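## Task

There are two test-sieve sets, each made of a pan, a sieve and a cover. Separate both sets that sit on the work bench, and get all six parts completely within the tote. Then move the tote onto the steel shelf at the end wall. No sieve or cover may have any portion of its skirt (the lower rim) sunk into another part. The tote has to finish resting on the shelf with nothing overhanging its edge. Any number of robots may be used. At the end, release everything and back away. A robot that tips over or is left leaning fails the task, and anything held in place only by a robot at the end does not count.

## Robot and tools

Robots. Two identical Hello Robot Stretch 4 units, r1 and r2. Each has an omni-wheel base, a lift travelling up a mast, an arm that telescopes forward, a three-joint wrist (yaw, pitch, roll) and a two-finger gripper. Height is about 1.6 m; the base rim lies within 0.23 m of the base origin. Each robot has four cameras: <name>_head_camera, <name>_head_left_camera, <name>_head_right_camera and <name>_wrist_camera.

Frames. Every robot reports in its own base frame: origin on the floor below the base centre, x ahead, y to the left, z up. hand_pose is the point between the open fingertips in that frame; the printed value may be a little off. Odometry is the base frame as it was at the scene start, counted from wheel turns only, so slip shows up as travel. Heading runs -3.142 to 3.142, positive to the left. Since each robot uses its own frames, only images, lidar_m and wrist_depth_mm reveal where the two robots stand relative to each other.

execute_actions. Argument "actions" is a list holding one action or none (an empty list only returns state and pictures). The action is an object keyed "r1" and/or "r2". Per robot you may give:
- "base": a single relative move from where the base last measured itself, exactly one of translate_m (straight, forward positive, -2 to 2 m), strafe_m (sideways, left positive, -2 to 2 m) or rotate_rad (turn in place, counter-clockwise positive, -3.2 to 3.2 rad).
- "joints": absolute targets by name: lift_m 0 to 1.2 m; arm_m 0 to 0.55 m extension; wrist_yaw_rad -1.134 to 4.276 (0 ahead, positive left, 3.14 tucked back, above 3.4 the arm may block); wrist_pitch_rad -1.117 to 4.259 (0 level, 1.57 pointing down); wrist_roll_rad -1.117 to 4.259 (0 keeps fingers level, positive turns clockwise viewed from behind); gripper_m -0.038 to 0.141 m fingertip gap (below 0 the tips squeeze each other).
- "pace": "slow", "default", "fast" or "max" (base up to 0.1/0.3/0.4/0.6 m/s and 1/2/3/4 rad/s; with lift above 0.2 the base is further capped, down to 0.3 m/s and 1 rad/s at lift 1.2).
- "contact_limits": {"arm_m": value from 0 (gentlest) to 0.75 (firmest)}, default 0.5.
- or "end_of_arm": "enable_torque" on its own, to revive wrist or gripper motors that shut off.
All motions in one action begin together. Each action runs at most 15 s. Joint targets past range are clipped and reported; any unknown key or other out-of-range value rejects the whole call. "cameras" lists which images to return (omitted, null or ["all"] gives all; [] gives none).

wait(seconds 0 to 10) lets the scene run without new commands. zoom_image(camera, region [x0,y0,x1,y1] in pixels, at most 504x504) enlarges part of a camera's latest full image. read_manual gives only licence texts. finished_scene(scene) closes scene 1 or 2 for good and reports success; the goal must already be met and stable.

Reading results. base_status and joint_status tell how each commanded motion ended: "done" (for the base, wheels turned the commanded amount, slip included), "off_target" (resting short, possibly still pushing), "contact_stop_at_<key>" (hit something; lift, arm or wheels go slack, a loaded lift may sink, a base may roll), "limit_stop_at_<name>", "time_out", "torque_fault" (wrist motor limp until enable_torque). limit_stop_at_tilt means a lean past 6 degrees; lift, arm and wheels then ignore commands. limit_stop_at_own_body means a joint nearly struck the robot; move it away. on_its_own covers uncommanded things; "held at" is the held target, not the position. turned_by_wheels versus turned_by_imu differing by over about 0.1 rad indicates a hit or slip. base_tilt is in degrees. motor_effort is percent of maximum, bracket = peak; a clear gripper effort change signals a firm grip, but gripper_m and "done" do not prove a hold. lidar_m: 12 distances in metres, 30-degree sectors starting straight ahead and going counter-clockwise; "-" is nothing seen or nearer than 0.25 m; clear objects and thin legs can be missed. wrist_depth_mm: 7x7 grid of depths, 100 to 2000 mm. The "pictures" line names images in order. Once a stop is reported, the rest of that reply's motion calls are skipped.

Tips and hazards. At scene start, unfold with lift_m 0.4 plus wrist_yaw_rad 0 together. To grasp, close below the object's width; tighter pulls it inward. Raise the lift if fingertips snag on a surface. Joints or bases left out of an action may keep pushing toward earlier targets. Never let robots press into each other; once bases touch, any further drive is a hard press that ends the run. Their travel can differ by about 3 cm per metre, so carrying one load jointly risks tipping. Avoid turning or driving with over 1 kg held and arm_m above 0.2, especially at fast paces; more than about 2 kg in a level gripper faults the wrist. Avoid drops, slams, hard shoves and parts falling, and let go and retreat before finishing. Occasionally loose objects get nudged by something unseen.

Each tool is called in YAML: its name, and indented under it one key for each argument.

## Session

execute_actions:
  actions: []

Scene clock: 0.00 s.
r1.base_odometry: x=+0.000 y=+0.000 heading=+0.000 (m, m, rad; r1's odometry frame)
r1.turned_by_wheels: +0.000 (rad since the last result)
r1.turned_by_imu: +0.000 (rad since the last result)
r1.base_tilt: forward=-0.4 right=-1.0 (deg)
r1.lidar_m: 3.28 3.85 3.88 1.22 1.39 5.28 1.67 0.98 0.85 0.85 1.01 1.79
r1.base_status: not commanded
r1.joint_positions: lift_m=+0.252 arm_m=+0.001 wrist_yaw_rad=+3.188 wrist_pitch_rad=-0.001 wrist_roll_rad=-0.002 gripper_m=+0.057
r1.joint_status: not commanded
r1.motor_effort: lift_m=+20 arm_m=-1 wrist_yaw_rad=+0 wrist_pitch_rad=-4 wrist_roll_rad=-1 gripper_m=-4 wheel_0=+0 wheel_1=+0 wheel_2=+1 (%)
r1.hand_pose: x=-0.1206 y=+0.0738 z=+0.4301 quat_wxyz=(-0.023, +0.000, -0.001, +1.000) (m; r1's base frame)
r1.wrist_depth_mm: - 140 244 - - - - / - 112 139 - - - - / - 114 138 - - - - / - 137 172 - - - - / 211 1205 1756 - - - - / 976 1255 212 1808 213 1808 1808 / 976 1042 1138 147 1098 1160 1205
r2.base_odometry: x=+0.000 y=+0.000 heading=+0.000 (m, m, rad; r2's odometry frame)
r2.turned_by_wheels: +0.000 (rad since the last result)
r2.turned_by_imu: +0.000 (rad since the last result)
r2.base_tilt: forward=-0.4 right=+0.4 (deg)
r2.lidar_m: 2.03 2.04 1.05 0.87 0.85 0.99 1.62 3.08 3.22 3.84 1.13 1.19
r2.base_status: not commanded
r2.joint_positions: lift_m=+0.211 arm_m=+0.000 wrist_yaw_rad=+3.198 wrist_pitch_rad=-0.001 wrist_roll_rad=+0.015 gripper_m=+0.057
r2.joint_status: not commanded
r2.motor_effort: lift_m=+17 arm_m=-1 wrist_yaw_rad=+1 wrist_pitch_rad=-6 wrist_roll_rad=+0 gripper_m=-3 wheel_0=+0 wheel_1=+0 wheel_2=+0 (%)
r2.hand_pose: x=-0.1223 y=+0.0709 z=+0.3895 quat_wxyz=(-0.028, +0.000, +0.007, +1.000) (m; r2's base frame)
r2.wrist_depth_mm: - 137 183 - 1661 1118 878 / - 110 137 - 1661 1160 891 / - 115 137 - 1708 1160 878 / - 136 178 - 1756 1138 917 / 211 - - - 1618 1160 891 / 217 1464 200 1464 192 1138 904 / 220 946 976 124 991 931 878
pictures: r1_head_camera, r1_head_left_camera, r1_head_right_camera, r1_wrist_camera, r2_head_camera, r2_head_left_camera, r2_head_right_camera, r2_wrist_camera
camera_calibration (this result's frames):
r1_wrist_camera: T_world_to_cam=[[-0.046019, 0.998823, 0.0153243, -0.086276], [-0.0442776, 0.0132859, -0.998931, 0.483142], [-0.997959, -0.0466484, 0.043614, 0.0911166], [0, 0, 0, 1]] pos_world=[0.108353, 0.0840059, 0.479974]
r2_wrist_camera: T_world_to_cam=[[-0.0978181, 0.994687, -0.032094, -0.0588024], [-0.00531213, -0.03277, -0.999449, 0.445752], [-0.99519, -0.0975937, 0.00848941, 0.105627], [0, 0, 0, 1]] pos_world=[0.101735, 0.0834058, 0.442722]
Images, in order (width x height): r1_head_camera 420x560, r1_head_left_camera 420x672, r1_head_right_camera 420x672, r1_wrist_camera 616x392, r2_head_camera 420x560, r2_head_left_camera 420x672, r2_head_right_camera 420x672, r2_wrist_camera 616x392.

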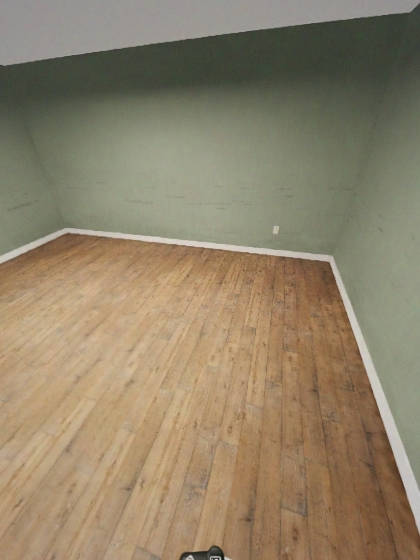

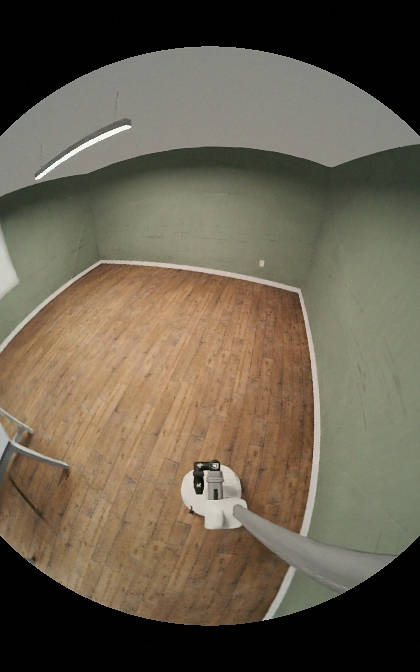

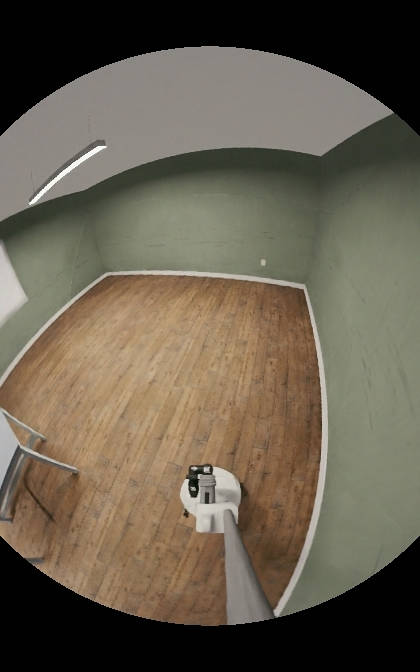

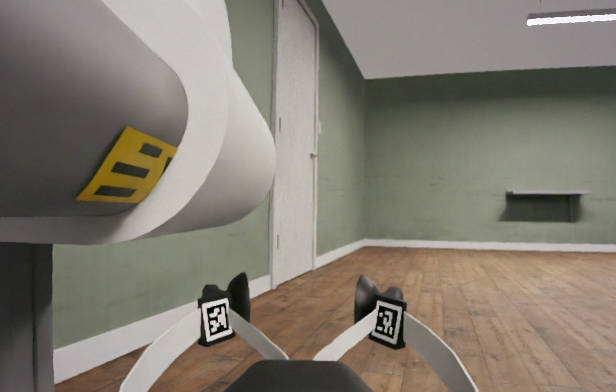

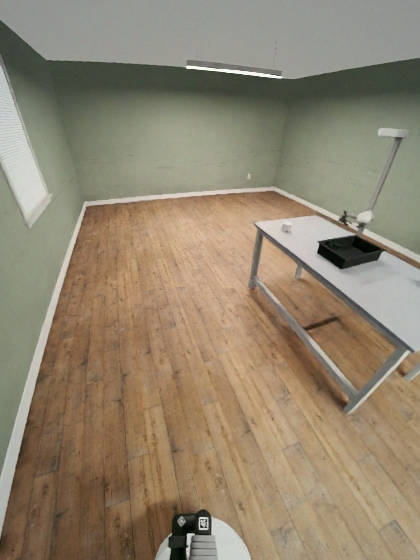

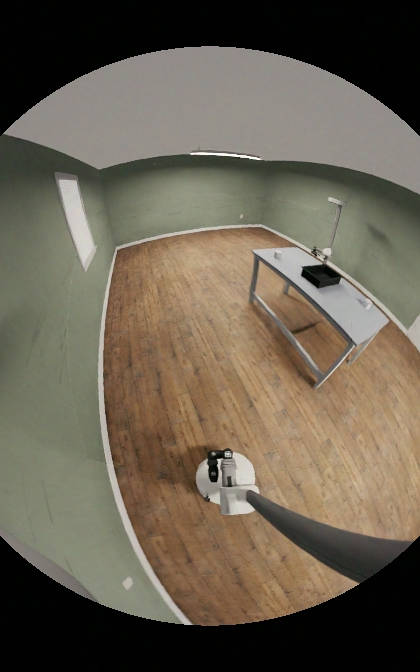

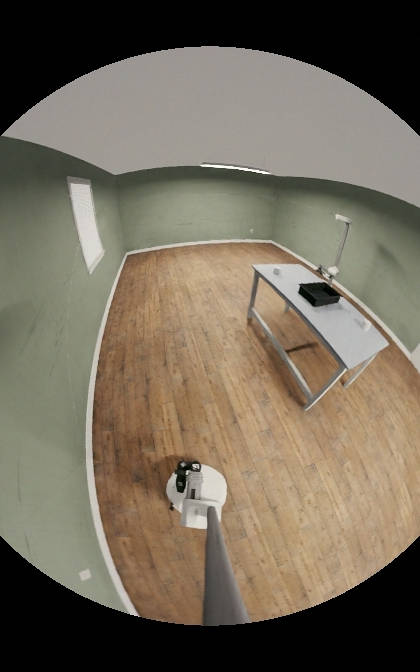

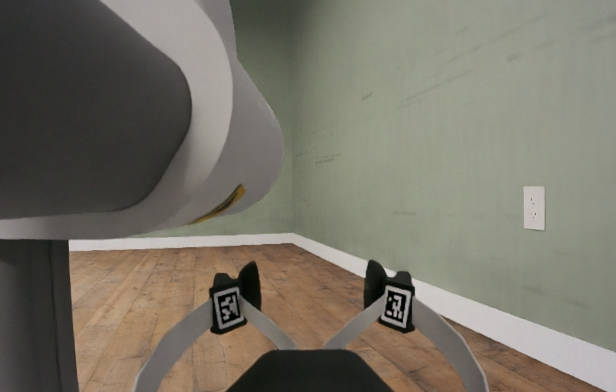

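zoom_image:
  camera: "r2_head_camera"
  region: [240, 200, 420, 320]

zoom_image:
  camera: "r2_head_right_camera"
  region: [240, 250, 400, 380]

Region (240, 200, 420, 320) of r2_head_camera's 420x560 image, scaled by 2.800, with more detail than that image has.

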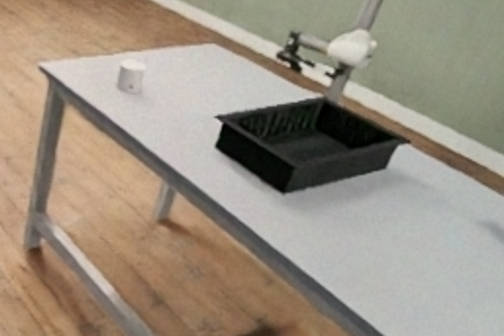

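Region (240, 250, 400, 380) of r2_head_right_camera's 420x672 image, scaled by 3.150, with more detail than that image has; it fills the top 410 rows of this view, and the rest is white.

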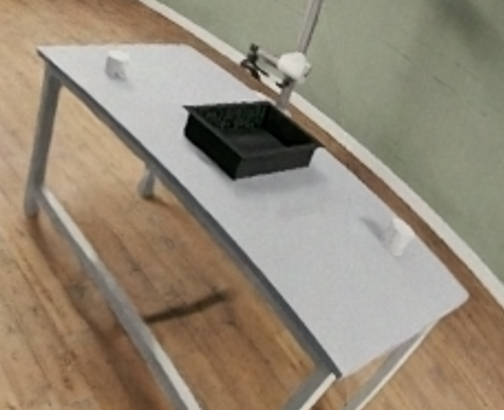

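execute_actions:
  actions:
    - {"r1": {"base": {"rotate_rad": 0.883}, "pace": "fast"}, "r2": {"base": {"rotate_rad": -0.0665}, "pace": "fast"}}
  cameras: []

execute_actions:
  actions:
    - {"r1": {"base": {"strafe_m": 1.83}, "joints": {"lift_m": 1.06, "wrist_yaw_rad": 0, "gripper_m": 0.1}, "pace": "fast"}, "r2": {"base": {"translate_m": 1.85}, "joints": {"lift_m": 1.06, "wrist_yaw_rad": 0, "gripper_m": 0.1}, "pace": "fast"}}
  cameras: []

execute_actions:
  actions:
    - {"r1": {"base": {"rotate_rad": 0.403}, "joints": {"wrist_pitch_rad": 1.0}, "pace": "default"}, "r2": {"base": {"rotate_rad": -1.19}, "joints": {"wrist_pitch_rad": 1.0}, "pace": "default"}}
  cameras: ["r1_head_camera", "r1_wrist_camera", "r2_head_camera", "r2_wrist_camera"]

Scene clock: 66.07 s.
r1.base_odometry: x=+0.000 y=+0.000 heading=+0.883 (m, m, rad; r1's odometry frame)
r1.turned_by_wheels: +0.883 (rad since the last result)
r1.turned_by_imu: +0.901 (rad since the last result)
r1.base_tilt: forward=-0.4 right=-1.0 (deg)
r1.lidar_m: 3.93 1.22 1.25 1.89 2.28 1.09 0.87 0.84 0.91 1.38 3.26 3.54
r1.base_status: done
r1.joint_positions: lift_m=+0.252 arm_m=+0.001 wrist_yaw_rad=+3.188 wrist_pitch_rad=-0.001 wrist_roll_rad=-0.002 gripper_m=+0.057
r1.joint_status: not commanded
r1.motor_effort: lift_m=+21(20) arm_m=-1(0) wrist_yaw_rad=+0(0) wrist_pitch_rad=-4(4) wrist_roll_rad=+0(1) gripper_m=-5(3) wheel_0=+0(7) wheel_1=+0(9) wheel_2=-1(15) (%)
r1.hand_pose: x=-0.1206 y=+0.0738 z=+0.4301 quat_wxyz=(-0.023, +0.000, -0.001, +1.000) (m; r1's base frame)
r1.wrist_depth_mm: - 140 244 1060 1160 1281 1430 / - 112 139 1042 1138 1281 1430 / - 114 139 1060 1138 1255 1430 / - 137 172 1042 1138 1255 1397 / 211 866 946 1025 1138 1255 1397 / 820 866 211 1042 213 1229 1397 / 820 842 917 146 1060 1160 1205
r2.base_odometry: x=+0.000 y=+0.000 heading=-0.067 (m, m, rad; r2's odometry frame)
r2.turned_by_wheels: -0.067 (rad since the last result)
r2.turned_by_imu: -0.069 (rad since the last result)
r2.base_tilt: forward=-0.5 right=+0.3 (deg)
r2.lidar_m: 1.80 2.39 1.13 0.88 0.85 0.95 1.42 3.07 3.09 3.86 1.13 1.20
r2.base_status: done
r2.joint_positions: lift_m=+0.211 arm_m=+0.000 wrist_yaw_rad=+3.198 wrist_pitch_rad=-0.001 wrist_roll_rad=+0.015 gripper_m=+0.057
r2.joint_status: not commanded
r2.motor_effort: lift_m=+17(17) arm_m=-1(1) wrist_yaw_rad=+1(2) wrist_pitch_rad=-7(8) wrist_roll_rad=-1(1) gripper_m=-6(7) wheel_0=-1(6) wheel_1=-1(2) wheel_2=-1(6) (%)
r2.hand_pose: x=-0.1223 y=+0.0709 z=+0.3895 quat_wxyz=(-0.028, +0.000, +0.007, +1.000) (m; r2's base frame)
r2.wrist_depth_mm: - 137 184 - 1499 1042 842 / - 110 136 - 1499 1078 854 / - 115 137 - 1499 1078 866 / - 136 178 - 1576 1078 866 / 211 - - - 1464 1098 866 / 217 1464 200 1464 191 1060 866 / 220 960 976 124 1008 917 854
pictures: none
No camera images: the call's "cameras" was empty. Leave "cameras" out to get every camera's image.

Scene clock: 71.97 s.
r1.base_odometry: x=-1.414 y=+1.162 heading=+0.883 (m, m, rad; r1's odometry frame)
r1.turned_by_wheels: +0.000 (rad since the last result)
r1.turned_by_imu: +0.004 (rad since the last result)
r1.base_tilt: forward=-0.4 right=-1.0 (deg)
r1.lidar_m: 0.43 0.45 3.49 3.41 3.37 1.97 1.56 1.55 1.68 2.59 1.17 0.56
r1.base_status: done
r1.joint_positions: lift_m=+1.060 arm_m=+0.001 wrist_yaw_rad=+0.000 wrist_pitch_rad=-0.001 wrist_roll_rad=-0.002 gripper_m=+0.100
r1.joint_status: all done
r1.motor_effort: lift_m=+23(26) arm_m=-1(1) wrist_yaw_rad=-3(6) wrist_pitch_rad=-4(4) wrist_roll_rad=-1(0) gripper_m=-2(5) wheel_0=+1(12) wheel_1=-2(11) wheel_2=+0(1) (%)
r1.hand_pose: x=+0.4602 y=-0.0873 z=+1.2382 quat_wxyz=(+1.000, -0.001, +0.000, +0.000) (m; r1's base frame)
r1.wrist_depth_mm: - - - - - - - / - - - - - - - / - - - - - - - / - - - - 1661 - - / - - - - - - - / - - 219 - 214 - - / - - - 147 1537 1182 -
r2.base_odometry: x=+1.846 y=-0.123 heading=-0.067 (m, m, rad; r2's odometry frame)
r2.turned_by_wheels: +0.000 (rad since the last result)
r2.turned_by_imu: +0.000 (rad since the last result)
r2.base_tilt: forward=-0.5 right=+0.3 (deg)
r2.lidar_m: 3.75 3.71 2.04 1.61 1.58 1.74 2.63 1.10 0.49 0.38 0.36 3.39
r2.base_status: done
r2.joint_positions: lift_m=+1.060 arm_m=+0.000 wrist_yaw_rad=+0.000 wrist_pitch_rad=+0.000 wrist_roll_rad=+0.015 gripper_m=+0.100
r2.joint_status: all done
r2.motor_effort: lift_m=+21(24) arm_m=-1(1) wrist_yaw_rad=+1(6) wrist_pitch_rad=-8(8) wrist_roll_rad=-1(1) gripper_m=-3(7) wheel_0=-1(6) wheel_1=-1(7) wheel_2=+0(12) (%)
r2.hand_pose: x=+0.4592 y=-0.0874 z=+1.2381 quat_wxyz=(+1.000, +0.007, +0.000, +0.000) (m; r2's base frame)
r2.wrist_depth_mm: - - - - - - - / - - - - - - - / - - - - - - - / - - - - - - - / - - - - - - - / - - 198 - 212 - - / - - - 122 - - -
pictures: none
No camera images: the call's "cameras" was empty. Leave "cameras" out to get every camera's image.

Scene clock: 74.07 s.
r1.base_odometry: x=-1.414 y=+1.162 heading=+1.285 (m, m, rad; r1's odometry frame)
r1.turned_by_wheels: +0.403 (rad since the last result)
r1.turned_by_imu: +0.411 (rad since the last result)
r1.base_tilt: forward=-0.3 right=-1.0 (deg)
r1.lidar_m: 0.45 0.46 3.51 3.39 2.21 1.59 1.55 1.63 2.24 4.96 0.64 0.47
r1.base_status: done
r1.joint_positions: lift_m=+1.060 arm_m=+0.001 wrist_yaw_rad=+0.000 wrist_pitch_rad=+1.001 wrist_roll_rad=-0.002 gripper_m=+0.100
r1.joint_status: all done
r1.motor_effort: lift_m=+23(23) arm_m=-1(0) wrist_yaw_rad=-2(1) wrist_pitch_rad=+0(3) wrist_roll_rad=-1(0) gripper_m=-1(1) wheel_0=+0(4) wheel_1=-2(6) wheel_2=-3(0) (%)
r1.hand_pose: x=+0.3273 y=-0.0874 z=+0.9952 quat_wxyz=(+0.877, -0.001, +0.480, +0.001) (m; r1's base frame)
r1.wrist_depth_mm: - - 768 778 778 750 778 / 1756 1756 676 676 683 676 691 / 1537 1499 603 544 609 609 585 / 1430 549 539 544 549 554 554 / 1308 500 496 492 500 500 500 / 1182 1160 219 1205 214 1205 1205 / 1098 1060 1098 147 1118 1118 1138
r2.base_odometry: x=+1.846 y=-0.123 heading=-1.257 (m, m, rad; r2's odometry frame)
r2.turned_by_wheels: -1.190 (rad since the last result)
r2.turned_by_imu: -1.213 (rad since the last result)
r2.base_tilt: forward=-0.5 right=+0.4 (deg)
r2.lidar_m: 0.35 0.38 3.90 3.69 2.36 1.67 1.59 1.67 2.24 4.59 0.56 0.40
r2.base_status: done
r2.joint_positions: lift_m=+1.060 arm_m=+0.000 wrist_yaw_rad=+0.000 wrist_pitch_rad=+1.001 wrist_roll_rad=+0.015 gripper_m=+0.100
r2.joint_status: all done
r2.motor_effort: lift_m=+20(21) arm_m=-1(1) wrist_yaw_rad=+1(0) wrist_pitch_rad=-5(3) wrist_roll_rad=+0(0) gripper_m=-4(2) wheel_0=-1(5) wheel_1=-2(6) wheel_2=-1(4) (%)
r2.hand_pose: x=+0.3263 y=-0.0874 z=+0.9951 quat_wxyz=(+0.877, +0.006, +0.480, -0.004) (m; r2's base frame)
r2.wrist_depth_mm: - - 750 732 715 715 647 / 1808 1808 661 654 654 647 609 / 1618 1618 591 512 580 580 585 / 1430 1430 544 525 530 521 525 / 1281 1255 488 484 488 484 480 / 1182 1205 200 469 213 976 1098 / 1138 1098 1118 122 1098 1098 1098
pictures: r1_head_camera, r1_wrist_camera, r2_head_camera, r2_wrist_camera
camera_calibration (this result's frames):
r1_wrist_camera: T_world_to_cam=[[0.0126477, -0.999881, 0.00885147, -0.100715], [-0.817804, -0.0154373, -0.575289, 0.898676], [0.575357, 0.0000373176, -0.817902, 0.852448], [0, 0, 0, 1]] pos_world=[0.245753, -0.0868621, 1.21511]
r2_wrist_camera: T_world_to_cam=[[-0.00475317, -0.998635, -0.0520229, -0.0227786], [-0.838108, 0.0323566, -0.544544, 0.872969], [0.545483, 0.0410125, -0.837118, 0.882302], [0, 0, 0, 1]] pos_world=[0.250253, -0.0871791, 1.21277]
Images, in order (width x height): r1_head_camera 420x560, r1_wrist_camera 616x392, r2_head_camera 420x560, r2_wrist_camera 616x392.

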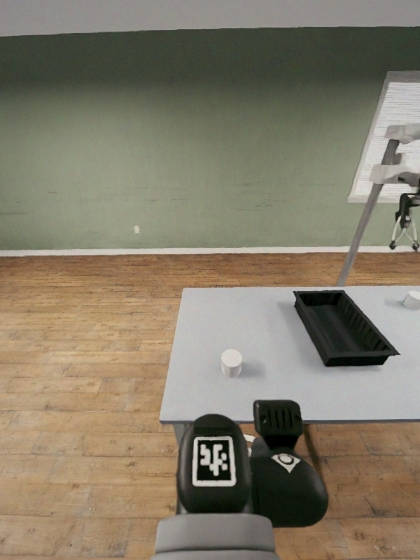

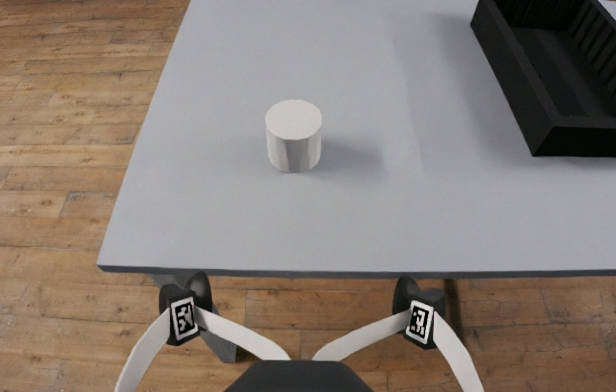

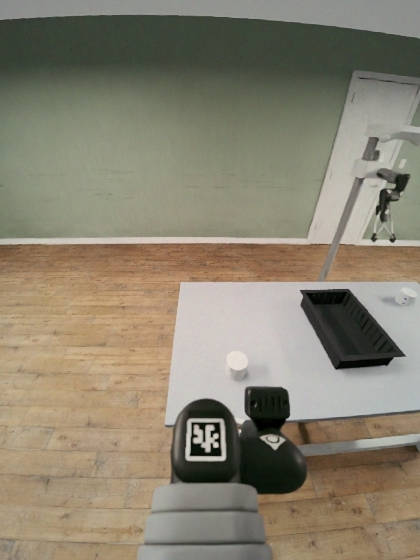

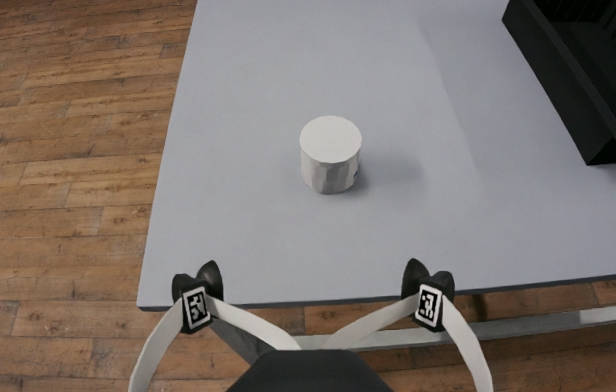

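execute_actions:
  actions:
    - {"r1": {"base": {"rotate_rad": -0.02}, "joints": {"wrist_pitch_rad": 1.57, "arm_m": 0.29}, "pace": "default"}, "r2": {"base": {"rotate_rad": 0.026}, "joints": {"wrist_pitch_rad": 1.57, "arm_m": 0.32}, "pace": "default"}}
  cameras: []

execute_actions:
  actions:
    - {"r1": {"base": {"translate_m": 0.185}, "joints": {"lift_m": 1.0}, "pace": "default"}, "r2": {"base": {"translate_m": 0.095}, "joints": {"lift_m": 1.0}, "pace": "default"}}
  cameras: ["r1_wrist_camera", "r2_wrist_camera"]

Scene clock: 172.90 s.
r1.base_odometry: x=-1.414 y=+1.162 heading=+1.266 (m, m, rad; r1's odometry frame)
r1.turned_by_wheels: -0.019 (rad since the last result)
r1.turned_by_imu: -0.021 (rad since the last result)
r1.base_tilt: forward=-0.4 right=-1.0 (deg)
r1.lidar_m: 0.44 0.45 3.54 3.40 2.22 1.59 1.55 1.62 2.19 4.96 0.66 0.48
r1.base_status: done
r1.joint_positions: lift_m=+1.060 arm_m=+0.289 wrist_yaw_rad=+0.000 wrist_pitch_rad=+1.570 wrist_roll_rad=-0.002 gripper_m=+0.100
r1.joint_status: all done
r1.motor_effort: lift_m=+22(22) arm_m=+6(6) wrist_yaw_rad=-2(1) wrist_pitch_rad=+2(5) wrist_roll_rad=+0(0) gripper_m=-1(2) wheel_0=+3(5) wheel_1=+1(4) wheel_2=+3(3) (%)
r1.hand_pose: x=+0.4602 y=-0.0874 z=+0.9496 quat_wxyz=(+0.707, -0.001, +0.707, +0.001) (m; r1's base frame)
r1.wrist_depth_mm: 1160 413 415 415 415 418 421 / 1138 410 413 342 415 415 415 / 1160 413 413 415 413 415 415 / 1138 410 413 413 413 410 413 / 1138 407 407 407 410 410 410 / 1118 1138 218 1160 214 1138 1160 / 1138 1138 946 147 1138 1138 1160
r2.base_odometry: x=+1.846 y=-0.123 heading=-1.231 (m, m, rad; r2's odometry frame)
r2.turned_by_wheels: +0.026 (rad since the last result)
r2.turned_by_imu: +0.025 (rad since the last result)
r2.base_tilt: forward=-0.4 right=+0.3 (deg)
r2.lidar_m: 0.37 0.38 3.89 3.71 2.26 1.67 1.58 1.68 2.27 4.56 0.55 0.38
r2.base_status: done
r2.joint_positions: lift_m=+1.060 arm_m=+0.319 wrist_yaw_rad=+0.000 wrist_pitch_rad=+1.570 wrist_roll_rad=+0.015 gripper_m=+0.100
r2.joint_status: all done
r2.motor_effort: lift_m=+20(20) arm_m=+5(1) wrist_yaw_rad=+1(2) wrist_pitch_rad=+0(4) wrist_roll_rad=+0(1) gripper_m=+0(0) wheel_0=+0(2) wheel_1=+1(4) wheel_2=+1(3) (%)
r2.hand_pose: x=+0.4904 y=-0.0874 z=+0.9495 quat_wxyz=(+0.707, +0.005, +0.707, -0.005) (m; r2's base frame)
r2.wrist_depth_mm: 1205 415 410 404 407 402 402 / 1182 410 410 413 410 404 404 / 1182 413 410 407 407 407 404 / 1205 413 413 410 404 410 407 / 1160 415 413 413 410 407 407 / 1182 1205 199 413 213 410 404 / 1205 1160 1182 122 1182 1160 1160
pictures: none
No camera images: the call's "cameras" was empty. Leave "cameras" out to get every camera's image.

Scene clock: 174.90 s.
r1.base_odometry: x=-1.359 y=+1.338 heading=+1.266 (m, m, rad; r1's odometry frame)
r1.turned_by_wheels: +0.000 (rad since the last result)
r1.turned_by_imu: +0.000 (rad since the last result)
r1.base_tilt: forward=-0.4 right=-1.0 (deg)
r1.lidar_m: 0.25 0.27 3.52 3.39 2.50 1.78 1.74 1.80 2.45 1.07 0.39 0.28
r1.base_status: done
r1.joint_positions: lift_m=+1.000 arm_m=+0.289 wrist_yaw_rad=+0.000 wrist_pitch_rad=+1.570 wrist_roll_rad=-0.002 gripper_m=+0.100
r1.joint_status: all done
r1.motor_effort: lift_m=+18(19) arm_m=+5(6) wrist_yaw_rad=-2(1) wrist_pitch_rad=+3(2) wrist_roll_rad=+0(1) gripper_m=-2(2) wheel_0=+1(6) wheel_1=+1(5) wheel_2=-2(14) (%)
r1.hand_pose: x=+0.4603 y=-0.0874 z=+0.8899 quat_wxyz=(+0.707, -0.001, +0.707, +0.001) (m; r1's base frame)
r1.wrist_depth_mm: 355 355 355 355 357 359 357 / 351 351 355 355 355 355 357 / 353 351 353 351 355 355 355 / 351 351 351 351 351 353 353 / 347 349 349 334 349 353 353 / 345 345 219 277 214 351 349 / 343 343 343 147 347 347 349
r2.base_odometry: x=+1.878 y=-0.213 heading=-1.231 (m, m, rad; r2's odometry frame)
r2.turned_by_wheels: +0.000 (rad since the last result)
r2.turned_by_imu: +0.000 (rad since the last result)
r2.base_tilt: forward=-0.5 right=+0.4 (deg)
r2.lidar_m: 0.26 0.30 3.86 3.71 2.41 1.75 1.67 1.76 2.39 1.13 0.41 0.28
r2.base_status: done
r2.joint_positions: lift_m=+1.000 arm_m=+0.319 wrist_yaw_rad=+0.000 wrist_pitch_rad=+1.570 wrist_roll_rad=+0.015 gripper_m=+0.100
r2.joint_status: all done
r2.motor_effort: lift_m=+14(22) arm_m=+4(4) wrist_yaw_rad=+1(1) wrist_pitch_rad=+0(0) wrist_roll_rad=-1(1) gripper_m=+1(3) wheel_0=+1(4) wheel_1=+0(3) wheel_2=+1(6) (%)
r2.hand_pose: x=+0.4904 y=-0.0874 z=+0.8900 quat_wxyz=(+0.707, +0.005, +0.707, -0.005) (m; r2's base frame)
r2.wrist_depth_mm: 1138 353 351 349 349 347 343 / 1118 351 353 349 347 345 345 / 1118 353 353 351 349 347 347 / 1118 355 351 351 351 347 345 / 1138 355 351 351 278 347 349 / 1138 353 199 351 213 349 347 / 1118 357 353 122 351 349 347
pictures: r1_wrist_camera, r2_wrist_camera
camera_calibration (this result's frames):
r1_wrist_camera: T_world_to_cam=[[0.0154488, -0.99988, 0.000705089, -0.0955229], [-0.998914, -0.0154649, -0.0439401, 0.557321], [0.0439457, -0.0000255021, -0.999034, 1.09565], [0, 0, 0, 1]] pos_world=[0.510043, -0.0868646, 1.11914]
r2_wrist_camera: T_world_to_cam=[[-0.0319214, -0.998639, -0.0412394, -0.023748], [-0.999451, 0.0322597, -0.0075629, 0.554529], [0.00888297, 0.0409753, -0.999121, 1.11218], [0, 0, 0, 1]] pos_world=[0.543587, -0.0871764, 1.11441]
Images, in order (width x height): r1_wrist_camera 616x392, r2_wrist_camera 616x392.

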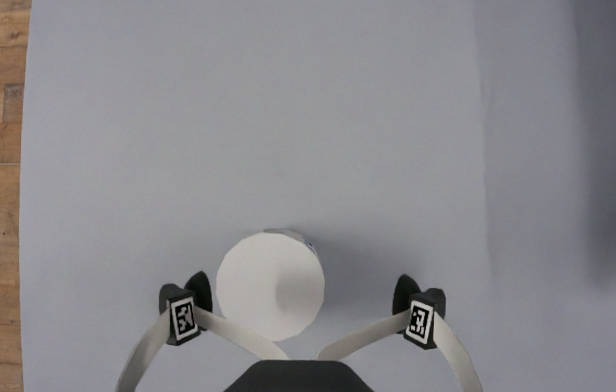

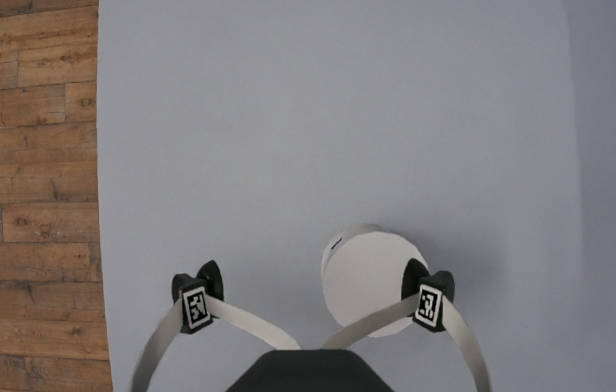

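execute_actions:
  actions:
    - {"r1": {"base": {"strafe_m": 0.023}, "joints": {"lift_m": 0.98}, "pace": "default"}, "r2": {"base": {"strafe_m": -0.048}, "joints": {"lift_m": 0.98, "arm_m": 0.31}, "pace": "default"}}
  cameras: []

execute_actions:
  actions:
    - {"r1": {"joints": {"lift_m": 0.948, "gripper_m": 0.085}, "pace": "default"}, "r2": {"joints": {"lift_m": 0.944, "gripper_m": 0.085}, "pace": "default"}}
  cameras: ["r1_wrist_camera", "r2_wrist_camera", "r1_head_camera", "r2_head_camera"]

Scene clock: 193.67 s.
r1.base_odometry: x=-1.381 y=+1.345 heading=+1.266 (m, m, rad; r1's odometry frame)
r1.turned_by_wheels: +0.000 (rad since the last result)
r1.turned_by_imu: -0.001 (rad since the last result)
r1.base_tilt: forward=-0.4 right=-1.0 (deg)
r1.lidar_m: 0.25 0.28 3.51 3.35 2.51 1.80 1.74 1.80 2.45 1.04 0.39 0.28
r1.base_status: done
r1.joint_positions: lift_m=+0.980 arm_m=+0.289 wrist_yaw_rad=+0.000 wrist_pitch_rad=+1.570 wrist_roll_rad=-0.002 gripper_m=+0.100
r1.joint_status: all done
r1.motor_effort: lift_m=+18(15) arm_m=+5(5) wrist_yaw_rad=-1(1) wrist_pitch_rad=+3(3) wrist_roll_rad=+0(1) gripper_m=-1(2) wheel_0=+1(7) wheel_1=+1(10) wheel_2=+0(4) (%)
r1.hand_pose: x=+0.4603 y=-0.0874 z=+0.8699 quat_wxyz=(+0.707, -0.001, +0.707, +0.001) (m; r1's base frame)
r1.wrist_depth_mm: 336 336 336 336 336 338 338 / 334 334 334 334 336 336 336 / 332 330 334 334 332 334 336 / 330 330 330 332 334 332 334 / 329 329 329 259 330 330 334 / 327 327 219 257 214 329 330 / 325 325 327 147 327 329 330
r2.base_odometry: x=+1.832 y=-0.229 heading=-1.231 (m, m, rad; r2's odometry frame)
r2.turned_by_wheels: +0.000 (rad since the last result)
r2.turned_by_imu: -0.001 (rad since the last result)
r2.base_tilt: forward=-0.5 right=+0.3 (deg)
r2.lidar_m: 0.26 0.27 3.86 3.77 2.40 1.77 1.68 1.78 2.44 1.13 0.42 0.29
r2.base_status: done
r2.joint_positions: lift_m=+0.980 arm_m=+0.311 wrist_yaw_rad=+0.000 wrist_pitch_rad=+1.570 wrist_roll_rad=+0.015 gripper_m=+0.100
r2.joint_status: all done
r2.motor_effort: lift_m=+14(12) arm_m=-4(8) wrist_yaw_rad=+1(1) wrist_pitch_rad=-2(0) wrist_roll_rad=+0(2) gripper_m=+1(1) wheel_0=+0(8) wheel_1=+0(10) wheel_2=+1(0) (%)
r2.hand_pose: x=+0.4819 y=-0.0874 z=+0.8700 quat_wxyz=(+0.707, +0.005, +0.707, -0.005) (m; r2's base frame)
r2.wrist_depth_mm: 334 332 330 329 329 327 325 / 334 332 330 329 327 327 325 / 334 332 332 330 327 327 327 / 336 334 332 329 329 329 327 / 334 332 332 259 330 327 327 / 338 334 198 258 212 329 329 / 336 334 336 122 330 329 329
pictures: none
No camera images: the call's "cameras" was empty. Leave "cameras" out to get every camera's image.

Scene clock: 194.63 s.
r1.base_odometry: x=-1.381 y=+1.345 heading=+1.266 (m, m, rad; r1's odometry frame)
r1.turned_by_wheels: +0.000 (rad since the last result)
r1.turned_by_imu: +0.000 (rad since the last result)
r1.base_tilt: forward=-0.4 right=-1.0 (deg)
r1.lidar_m: 0.25 0.28 3.51 3.36 2.49 1.80 1.74 1.81 2.45 1.05 0.38 0.28
r1.base_status: not commanded
r1.joint_positions: lift_m=+0.948 arm_m=+0.289 wrist_yaw_rad=+0.000 wrist_pitch_rad=+1.570 wrist_roll_rad=-0.002 gripper_m=+0.085
r1.joint_status: all done
r1.motor_effort: lift_m=+19(15) arm_m=+6(5) wrist_yaw_rad=-1(1) wrist_pitch_rad=+3(2) wrist_roll_rad=+0(1) gripper_m=-2(3) wheel_0=+1(1) wheel_1=+1(1) wheel_2=+0(0) (%)
r1.hand_pose: x=+0.4603 y=-0.0874 z=+0.8379 quat_wxyz=(+0.707, -0.001, +0.707, +0.001) (m; r1's base frame)
r1.wrist_depth_mm: 304 303 303 304 303 306 304 / 301 301 303 303 304 304 304 / 300 300 301 301 303 304 303 / 298 298 298 300 301 300 301 / 297 298 298 228 300 300 301 / 296 296 213 227 214 297 300 / 296 296 296 155 297 297 297
r2.base_odometry: x=+1.832 y=-0.229 heading=-1.231 (m, m, rad; r2's odometry frame)
r2.turned_by_wheels: +0.000 (rad since the last result)
r2.turned_by_imu: +0.000 (rad since the last result)
r2.base_tilt: forward=-0.5 right=+0.3 (deg)
r2.lidar_m: 0.25 0.29 3.91 3.75 2.45 1.74 1.67 1.75 2.44 1.09 0.41 0.27
r2.base_status: not commanded
r2.joint_positions: lift_m=+0.944 arm_m=+0.311 wrist_yaw_rad=+0.000 wrist_pitch_rad=+1.570 wrist_roll_rad=+0.015 gripper_m=+0.085
r2.joint_status: all done
r2.motor_effort: lift_m=+14(15) arm_m=-5(4) wrist_yaw_rad=+1(1) wrist_pitch_rad=-3(2) wrist_roll_rad=+0(0) gripper_m=+1(0) wheel_0=+0(1) wheel_1=+0(0) wheel_2=+1(1) (%)
r2.hand_pose: x=+0.4819 y=-0.0874 z=+0.8340 quat_wxyz=(+0.707, +0.005, +0.707, -0.005) (m; r2's base frame)
r2.wrist_depth_mm: 297 296 296 291 291 290 291 / 298 297 294 293 293 291 290 / 298 297 294 294 293 293 290 / 298 298 297 297 294 291 291 / 298 297 297 223 294 294 291 / 300 298 195 224 196 293 293 / 301 297 297 124 294 294 293
pictures: r1_head_camera, r1_wrist_camera, r2_head_camera, r2_wrist_camera
camera_calibration (this result's frames):
r1_wrist_camera: T_world_to_cam=[[0.0154488, -0.99988, 0.000705091, -0.0954863], [-0.998914, -0.0154648, -0.0439402, 0.555041], [0.0439458, -0.0000255045, -0.999034, 1.04371], [0, 0, 0, 1]] pos_world=[0.510046, -0.0868646, 1.06716]
r2_wrist_camera: T_world_to_cam=[[-0.0319625, -0.998638, -0.0412348, -0.026313], [-0.999451, 0.0322949, -0.00742028, 0.545485], [0.00874185, 0.040975, -0.999122, 1.05637], [0, 0, 0, 1]] pos_world=[0.53511, -0.0871783, 1.05841]
Images, in order (width x height): r1_head_camera 420x560, r1_wrist_camera 616x392, r2_head_camera 420x560, r2_wrist_camera 616x392.

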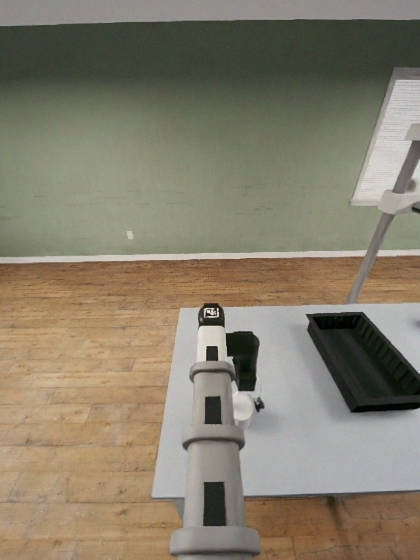

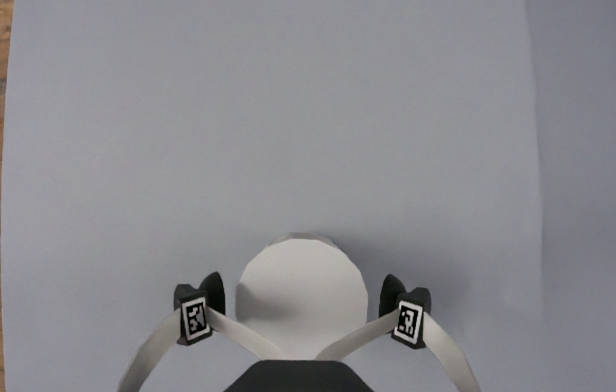

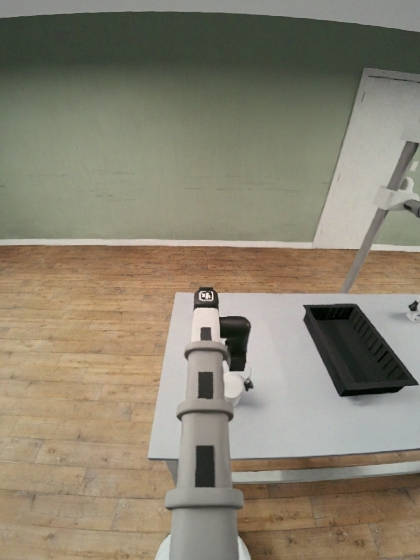

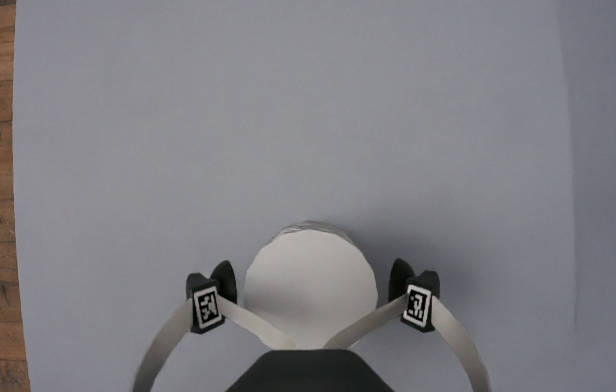

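execute_actions:
  actions:
    - {"r1": {"joints": {"gripper_m": 0.054}, "pace": "default"}, "r2": {"joints": {"gripper_m": 0.054}, "pace": "default"}}
  cameras: ["r1_wrist_camera", "r2_wrist_camera"]

Scene clock: 199.17 s.
r1.base_odometry: x=-1.381 y=+1.345 heading=+1.266 (m, m, rad; r1's odometry frame)
r1.turned_by_wheels: +0.000 (rad since the last result)
r1.turned_by_imu: -0.001 (rad since the last result)
r1.base_tilt: forward=-0.4 right=-1.0 (deg)
r1.lidar_m: 0.26 0.26 3.51 3.34 2.49 1.81 1.73 1.81 2.46 1.05 0.38 0.29
r1.base_status: not commanded
r1.joint_positions: lift_m=+0.948 arm_m=+0.289 wrist_yaw_rad=+0.000 wrist_pitch_rad=+1.570 wrist_roll_rad=-0.002 gripper_m=+0.054
r1.joint_status: all done
r1.motor_effort: lift_m=+18(17) arm_m=+5(5) wrist_yaw_rad=-2(1) wrist_pitch_rad=+2(3) wrist_roll_rad=+0(1) gripper_m=-13(12) wheel_0=+1(2) wheel_1=+1(1) wheel_2=+0(0) (%)
r1.hand_pose: x=+0.4603 y=-0.0874 z=+0.8379 quat_wxyz=(+0.707, -0.001, +0.707, +0.001) (m; r1's base frame)
r1.wrist_depth_mm: 303 304 303 304 304 304 306 / 300 303 303 303 303 304 304 / 300 300 301 301 303 303 303 / 300 300 300 301 298 301 301 / 297 298 298 227 298 300 301 / 294 296 212 226 212 300 298 / 296 294 294 225 296 297 297
r2.base_odometry: x=+1.832 y=-0.229 heading=-1.231 (m, m, rad; r2's odometry frame)
r2.turned_by_wheels: +0.000 (rad since the last result)
r2.turned_by_imu: -0.001 (rad since the last result)
r2.base_tilt: forward=-0.4 right=+0.3 (deg)
r2.lidar_m: 0.27 0.29 3.90 3.77 2.43 1.76 1.68 1.76 2.43 1.10 0.40 0.29
r2.base_status: not commanded
r2.joint_positions: lift_m=+0.944 arm_m=+0.311 wrist_yaw_rad=+0.000 wrist_pitch_rad=+1.570 wrist_roll_rad=+0.015 gripper_m=+0.054
r2.joint_status: all done
r2.motor_effort: lift_m=+14(14) arm_m=-4(5) wrist_yaw_rad=+0(1) wrist_pitch_rad=-2(2) wrist_roll_rad=+0(1) gripper_m=-13(14) wheel_0=+1(1) wheel_1=+0(0) wheel_2=+1(1) (%)
r2.hand_pose: x=+0.4819 y=-0.0874 z=+0.8340 quat_wxyz=(+0.707, +0.005, +0.707, -0.005) (m; r2's base frame)
r2.wrist_depth_mm: 296 296 296 293 293 290 289 / 297 297 294 293 293 291 291 / 297 296 296 294 291 293 291 / 298 297 296 294 293 293 290 / 298 298 296 222 293 291 291 / 300 298 192 222 200 294 293 / 300 298 298 123 294 293 293
pictures: r1_wrist_camera, r2_wrist_camera
camera_calibration (this result's frames):
r1_wrist_camera: T_world_to_cam=[[0.0154488, -0.99988, 0.000705089, -0.0954863], [-0.998914, -0.0154648, -0.0439401, 0.555041], [0.0439457, -0.0000255045, -0.999034, 1.04371], [0, 0, 0, 1]] pos_world=[0.510047, -0.0868646, 1.06716]
r2_wrist_camera: T_world_to_cam=[[-0.0319625, -0.998638, -0.0412348, -0.026313], [-0.999451, 0.0322949, -0.00742016, 0.545485], [0.00874173, 0.040975, -0.999122, 1.05637], [0, 0, 0, 1]] pos_world=[0.53511, -0.0871783, 1.05841]
Images, in order (width x height): r1_wrist_camera 616x392, r2_wrist_camera 616x392.

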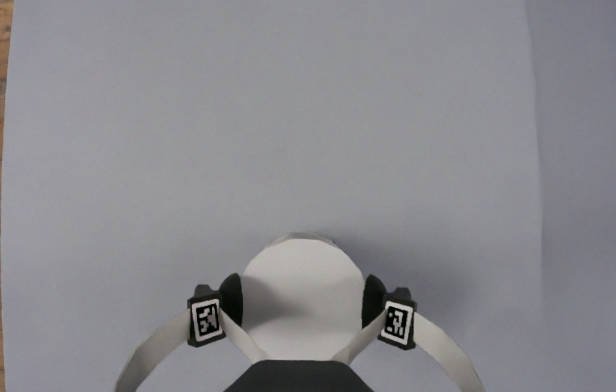

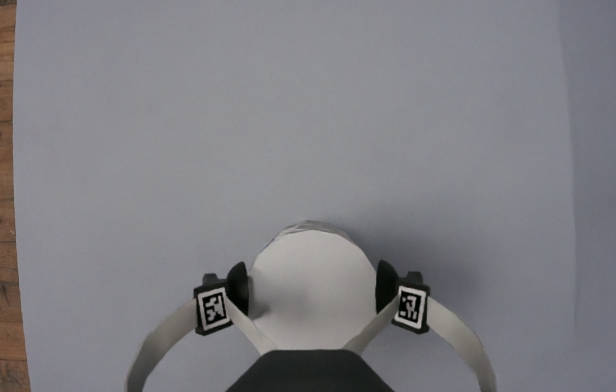

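execute_actions:
  actions:
    - {"r1": {"joints": {"lift_m": 0.99}, "pace": "slow"}, "r2": {"joints": {"lift_m": 0.986}, "pace": "slow"}}
  cameras: ["r1_wrist_camera", "r2_wrist_camera", "r2_head_camera"]

zoom_image:
  camera: "r2_head_camera"
  region: [360, 270, 420, 335]

Scene clock: 205.47 s.
r1.base_odometry: x=-1.381 y=+1.345 heading=+1.266 (m, m, rad; r1's odometry frame)
r1.turned_by_wheels: +0.000 (rad since the last result)
r1.turned_by_imu: -0.001 (rad since the last result)
r1.base_tilt: forward=-0.3 right=-1.0 (deg)
r1.lidar_m: 0.25 0.27 3.50 3.36 2.51 1.79 1.73 1.81 2.46 1.03 0.39 0.27
r1.base_status: not commanded
r1.joint_positions: lift_m=+0.990 arm_m=+0.289 wrist_yaw_rad=+0.000 wrist_pitch_rad=+1.570 wrist_roll_rad=-0.002 gripper_m=+0.054
r1.joint_status: all done
r1.motor_effort: lift_m=+24(27) arm_m=+5(6) wrist_yaw_rad=-2(2) wrist_pitch_rad=+2(2) wrist_roll_rad=+0(1) gripper_m=-14(12) wheel_0=+1(2) wheel_1=+1(1) wheel_2=+0(0) (%)
r1.hand_pose: x=+0.4603 y=-0.0874 z=+0.8795 quat_wxyz=(+0.707, -0.001, +0.707, +0.001) (m; r1's base frame)
r1.wrist_depth_mm: 345 345 345 345 345 347 347 / 343 343 343 343 343 345 345 / 342 342 343 343 343 345 343 / 340 342 340 342 342 342 343 / 338 340 338 228 340 342 342 / 338 336 211 227 211 340 340 / 336 334 336 226 336 338 340
r2.base_odometry: x=+1.832 y=-0.229 heading=-1.231 (m, m, rad; r2's odometry frame)
r2.turned_by_wheels: +0.000 (rad since the last result)
r2.turned_by_imu: -0.001 (rad since the last result)
r2.base_tilt: forward=-0.4 right=+0.4 (deg)
r2.lidar_m: 0.25 0.29 3.92 3.76 2.43 1.77 1.69 1.77 2.44 1.11 0.40 0.28
r2.base_status: not commanded
r2.joint_positions: lift_m=+0.986 arm_m=+0.311 wrist_yaw_rad=+0.000 wrist_pitch_rad=+1.570 wrist_roll_rad=+0.015 gripper_m=+0.054
r2.joint_status: all done
r2.motor_effort: lift_m=+22(24) arm_m=-4(5) wrist_yaw_rad=+1(1) wrist_pitch_rad=-1(1) wrist_roll_rad=+0(1) gripper_m=-4(12) wheel_0=+0(1) wheel_1=+0(0) wheel_2=+1(1) (%)
r2.hand_pose: x=+0.4819 y=-0.0874 z=+0.8754 quat_wxyz=(+0.707, +0.005, +0.707, -0.005) (m; r2's base frame)
r2.wrist_depth_mm: 340 338 336 332 332 332 330 / 340 338 336 334 332 334 330 / 338 338 334 336 334 334 330 / 340 338 338 336 336 334 334 / 342 340 340 264 334 334 334 / 340 340 196 264 191 334 332 / 343 342 338 124 336 334 334
pictures: r1_wrist_camera, r2_head_camera, r2_wrist_camera
camera_calibration (this result's frames):
r1_wrist_camera: T_world_to_cam=[[0.0154488, -0.99988, 0.000705089, -0.0955156], [-0.998914, -0.0154649, -0.0439401, 0.556867], [0.0439457, -0.0000255015, -0.999034, 1.08522], [0, 0, 0, 1]] pos_world=[0.510048, -0.0868646, 1.10871]
r2_wrist_camera: T_world_to_cam=[[-0.0319618, -0.998638, -0.0412351, -0.0246071], [-0.999451, 0.0322946, -0.00742922, 0.545801], [0.00875077, 0.040975, -0.999122, 1.0977], [0, 0, 0, 1]] pos_world=[0.535109, -0.0871783, 1.09978]
Images, in order (width x height): r1_wrist_camera 616x392, r2_head_camera 420x560, r2_wrist_camera 616x392.

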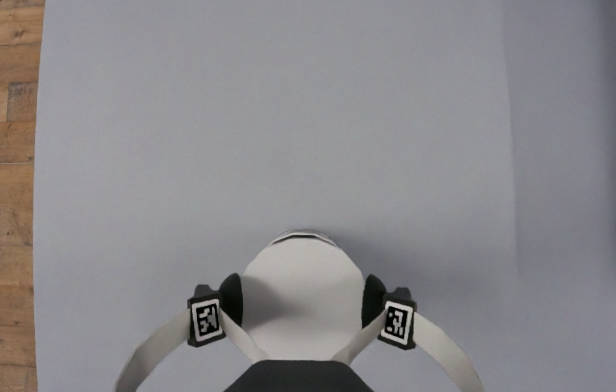

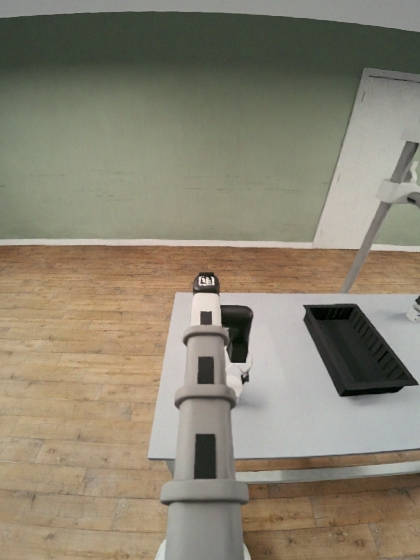

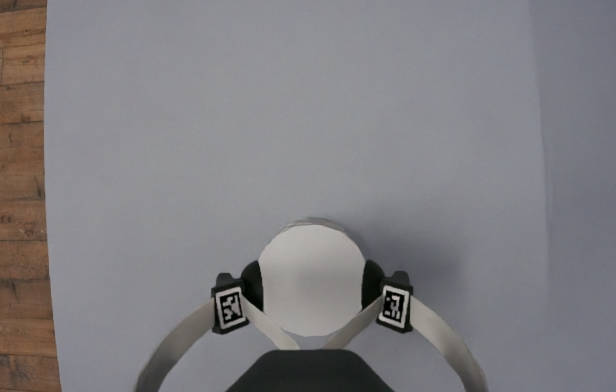

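Region (360, 270, 420, 335) of r2_head_camera's 420x560 image, scaled by 7.754, with more detail than that image has; it fills the left 465 columns of this view, and the rest is white.

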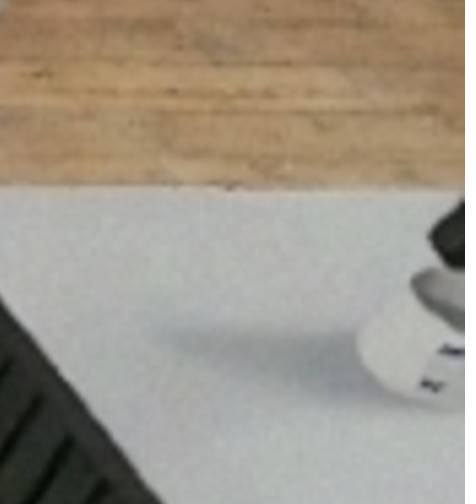

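execute_actions:
  actions: []

Scene clock: 230.50 s.
r1.base_odometry: x=-1.381 y=+1.345 heading=+1.266 (m, m, rad; r1's odometry frame)
r1.turned_by_wheels: +0.000 (rad since the last result)
r1.turned_by_imu: -0.001 (rad since the last result)
r1.base_tilt: forward=-0.3 right=-1.0 (deg)
r1.lidar_m: 0.25 0.29 3.51 3.34 2.49 1.81 1.74 1.81 2.48 1.06 0.38 0.27
r1.base_status: not commanded
r1.joint_positions: lift_m=+0.990 arm_m=+0.289 wrist_yaw_rad=+0.000 wrist_pitch_rad=+1.570 wrist_roll_rad=-0.002 gripper_m=+0.054
r1.joint_status: all done
r1.motor_effort: lift_m=+23(27) arm_m=+5(6) wrist_yaw_rad=+0(2) wrist_pitch_rad=+3(2) wrist_roll_rad=-1(1) gripper_m=-12(12) wheel_0=+2(2) wheel_1=+1(1) wheel_2=+0(0) (%)
r1.hand_pose: x=+0.4603 y=-0.0874 z=+0.8795 quat_wxyz=(+0.707, -0.001, +0.707, +0.001) (m; r1's base frame)
r1.wrist_depth_mm: 343 345 347 345 347 349 347 / 343 343 343 343 343 345 345 / 342 342 342 343 343 343 343 / 340 340 342 342 342 343 343 / 338 338 340 227 342 340 342 / 336 338 211 227 211 340 340 / 336 334 336 225 338 338 340
r2.base_odometry: x=+1.832 y=-0.229 heading=-1.231 (m, m, rad; r2's odometry frame)
r2.turned_by_wheels: +0.000 (rad since the last result)
r2.turned_by_imu: -0.001 (rad since the last result)
r2.base_tilt: forward=-0.4 right=+0.4 (deg)
r2.lidar_m: 0.25 0.27 3.89 3.75 2.43 1.74 1.67 1.75 2.42 1.11 0.41 0.29
r2.base_status: not commanded
r2.joint_positions: lift_m=+0.986 arm_m=+0.311 wrist_yaw_rad=+0.000 wrist_pitch_rad=+1.570 wrist_roll_rad=+0.015 gripper_m=+0.054
r2.joint_status: all done
r2.motor_effort: lift_m=+21(24) arm_m=-4(5) wrist_yaw_rad=+0(1) wrist_pitch_rad=-1(1) wrist_roll_rad=+0(1) gripper_m=-1(12) wheel_0=+0(1) wheel_1=+0(0) wheel_2=+1(1) (%)
r2.hand_pose: x=+0.4819 y=-0.0874 z=+0.8754 quat_wxyz=(+0.707, +0.005, +0.707, -0.005) (m; r2's base frame)
r2.wrist_depth_mm: 338 336 338 336 330 332 330 / 340 338 338 336 334 330 329 / 338 338 338 336 338 334 330 / 342 340 338 336 334 334 332 / 342 340 338 265 334 336 334 / 340 340 196 264 191 336 334 / 342 342 340 124 338 336 332
pictures: r1_head_camera, r1_head_left_camera, r1_head_right_camera, r1_wrist_camera, r2_head_camera, r2_head_left_camera, r2_head_right_camera, r2_wrist_camera
camera_calibration (this result's frames):
r1_wrist_camera: T_world_to_cam=[[0.0154486, -0.99988, 0.000705089, -0.0955155], [-0.998914, -0.0154647, -0.0439401, 0.556867], [0.0439457, -0.0000255093, -0.999034, 1.08522], [0, 0, 0, 1]] pos_world=[0.510048, -0.0868646, 1.10871]
r2_wrist_camera: T_world_to_cam=[[-0.0319619, -0.998638, -0.0412351, -0.024607], [-0.999451, 0.0322947, -0.0074291, 0.545801], [0.00875065, 0.040975, -0.999122, 1.0977], [0, 0, 0, 1]] pos_world=[0.535109, -0.0871783, 1.09978]
Images, in order (width x height): r1_head_camera 420x560, r1_head_left_camera 420x672, r1_head_right_camera 420x672, r1_wrist_camera 616x392, r2_head_camera 420x560, r2_head_left_camera 420x672, r2_head_right_camera 420x672, r2_wrist_camera 616x392.

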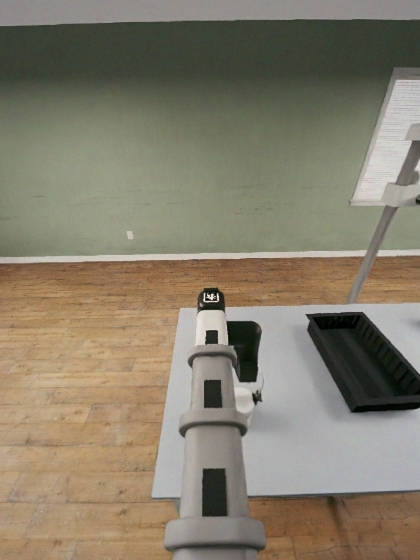

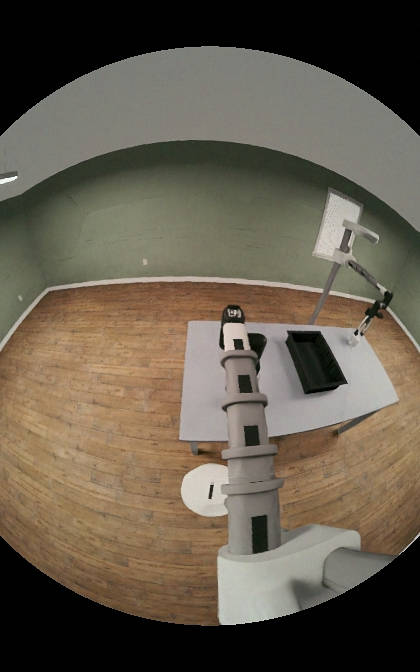

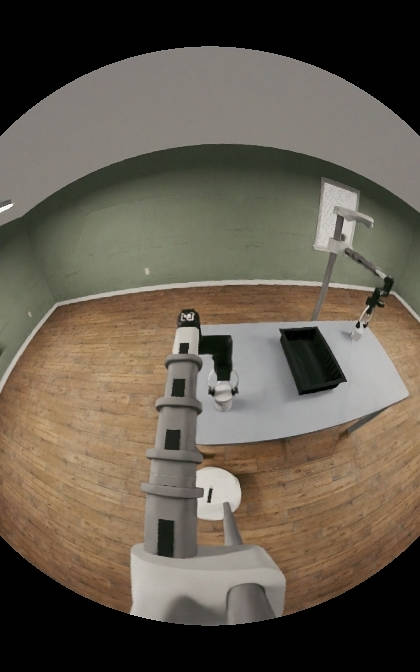

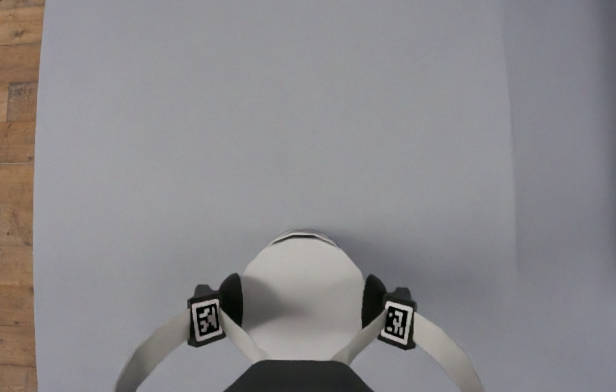

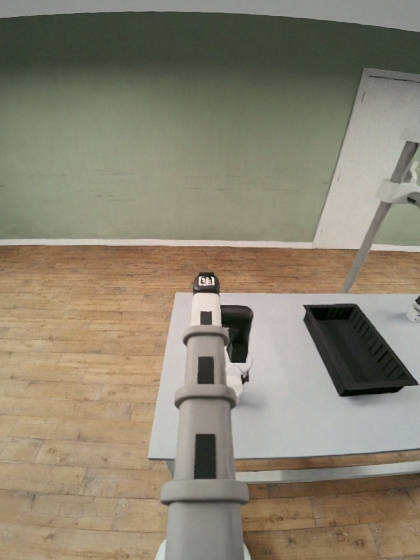

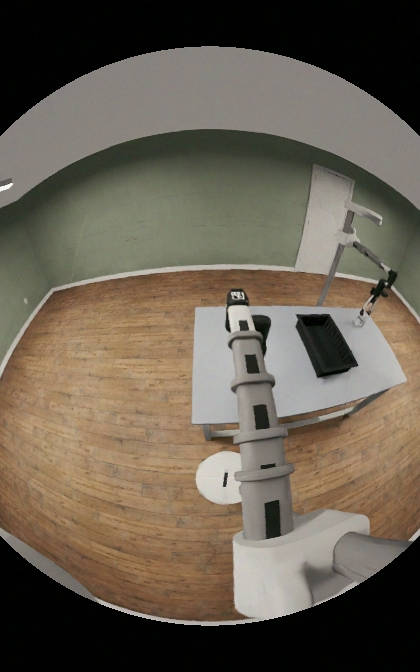

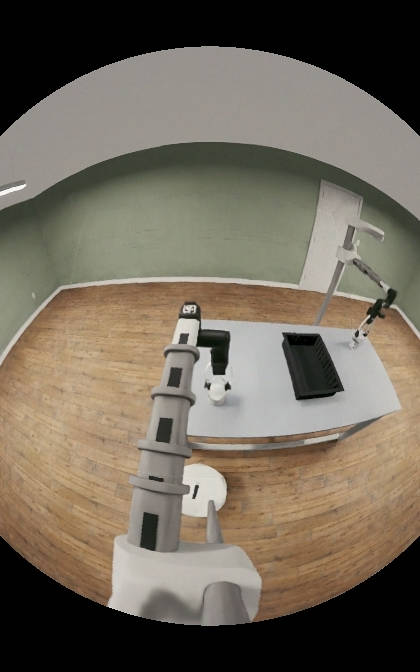

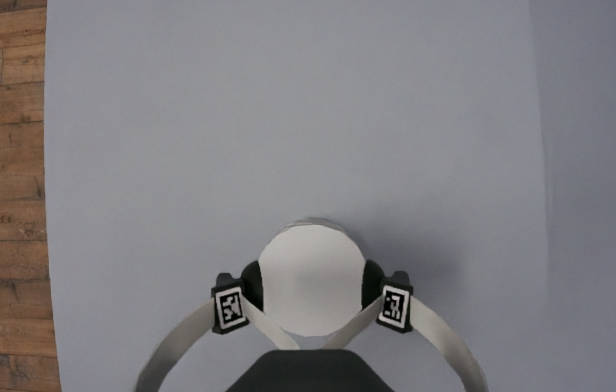

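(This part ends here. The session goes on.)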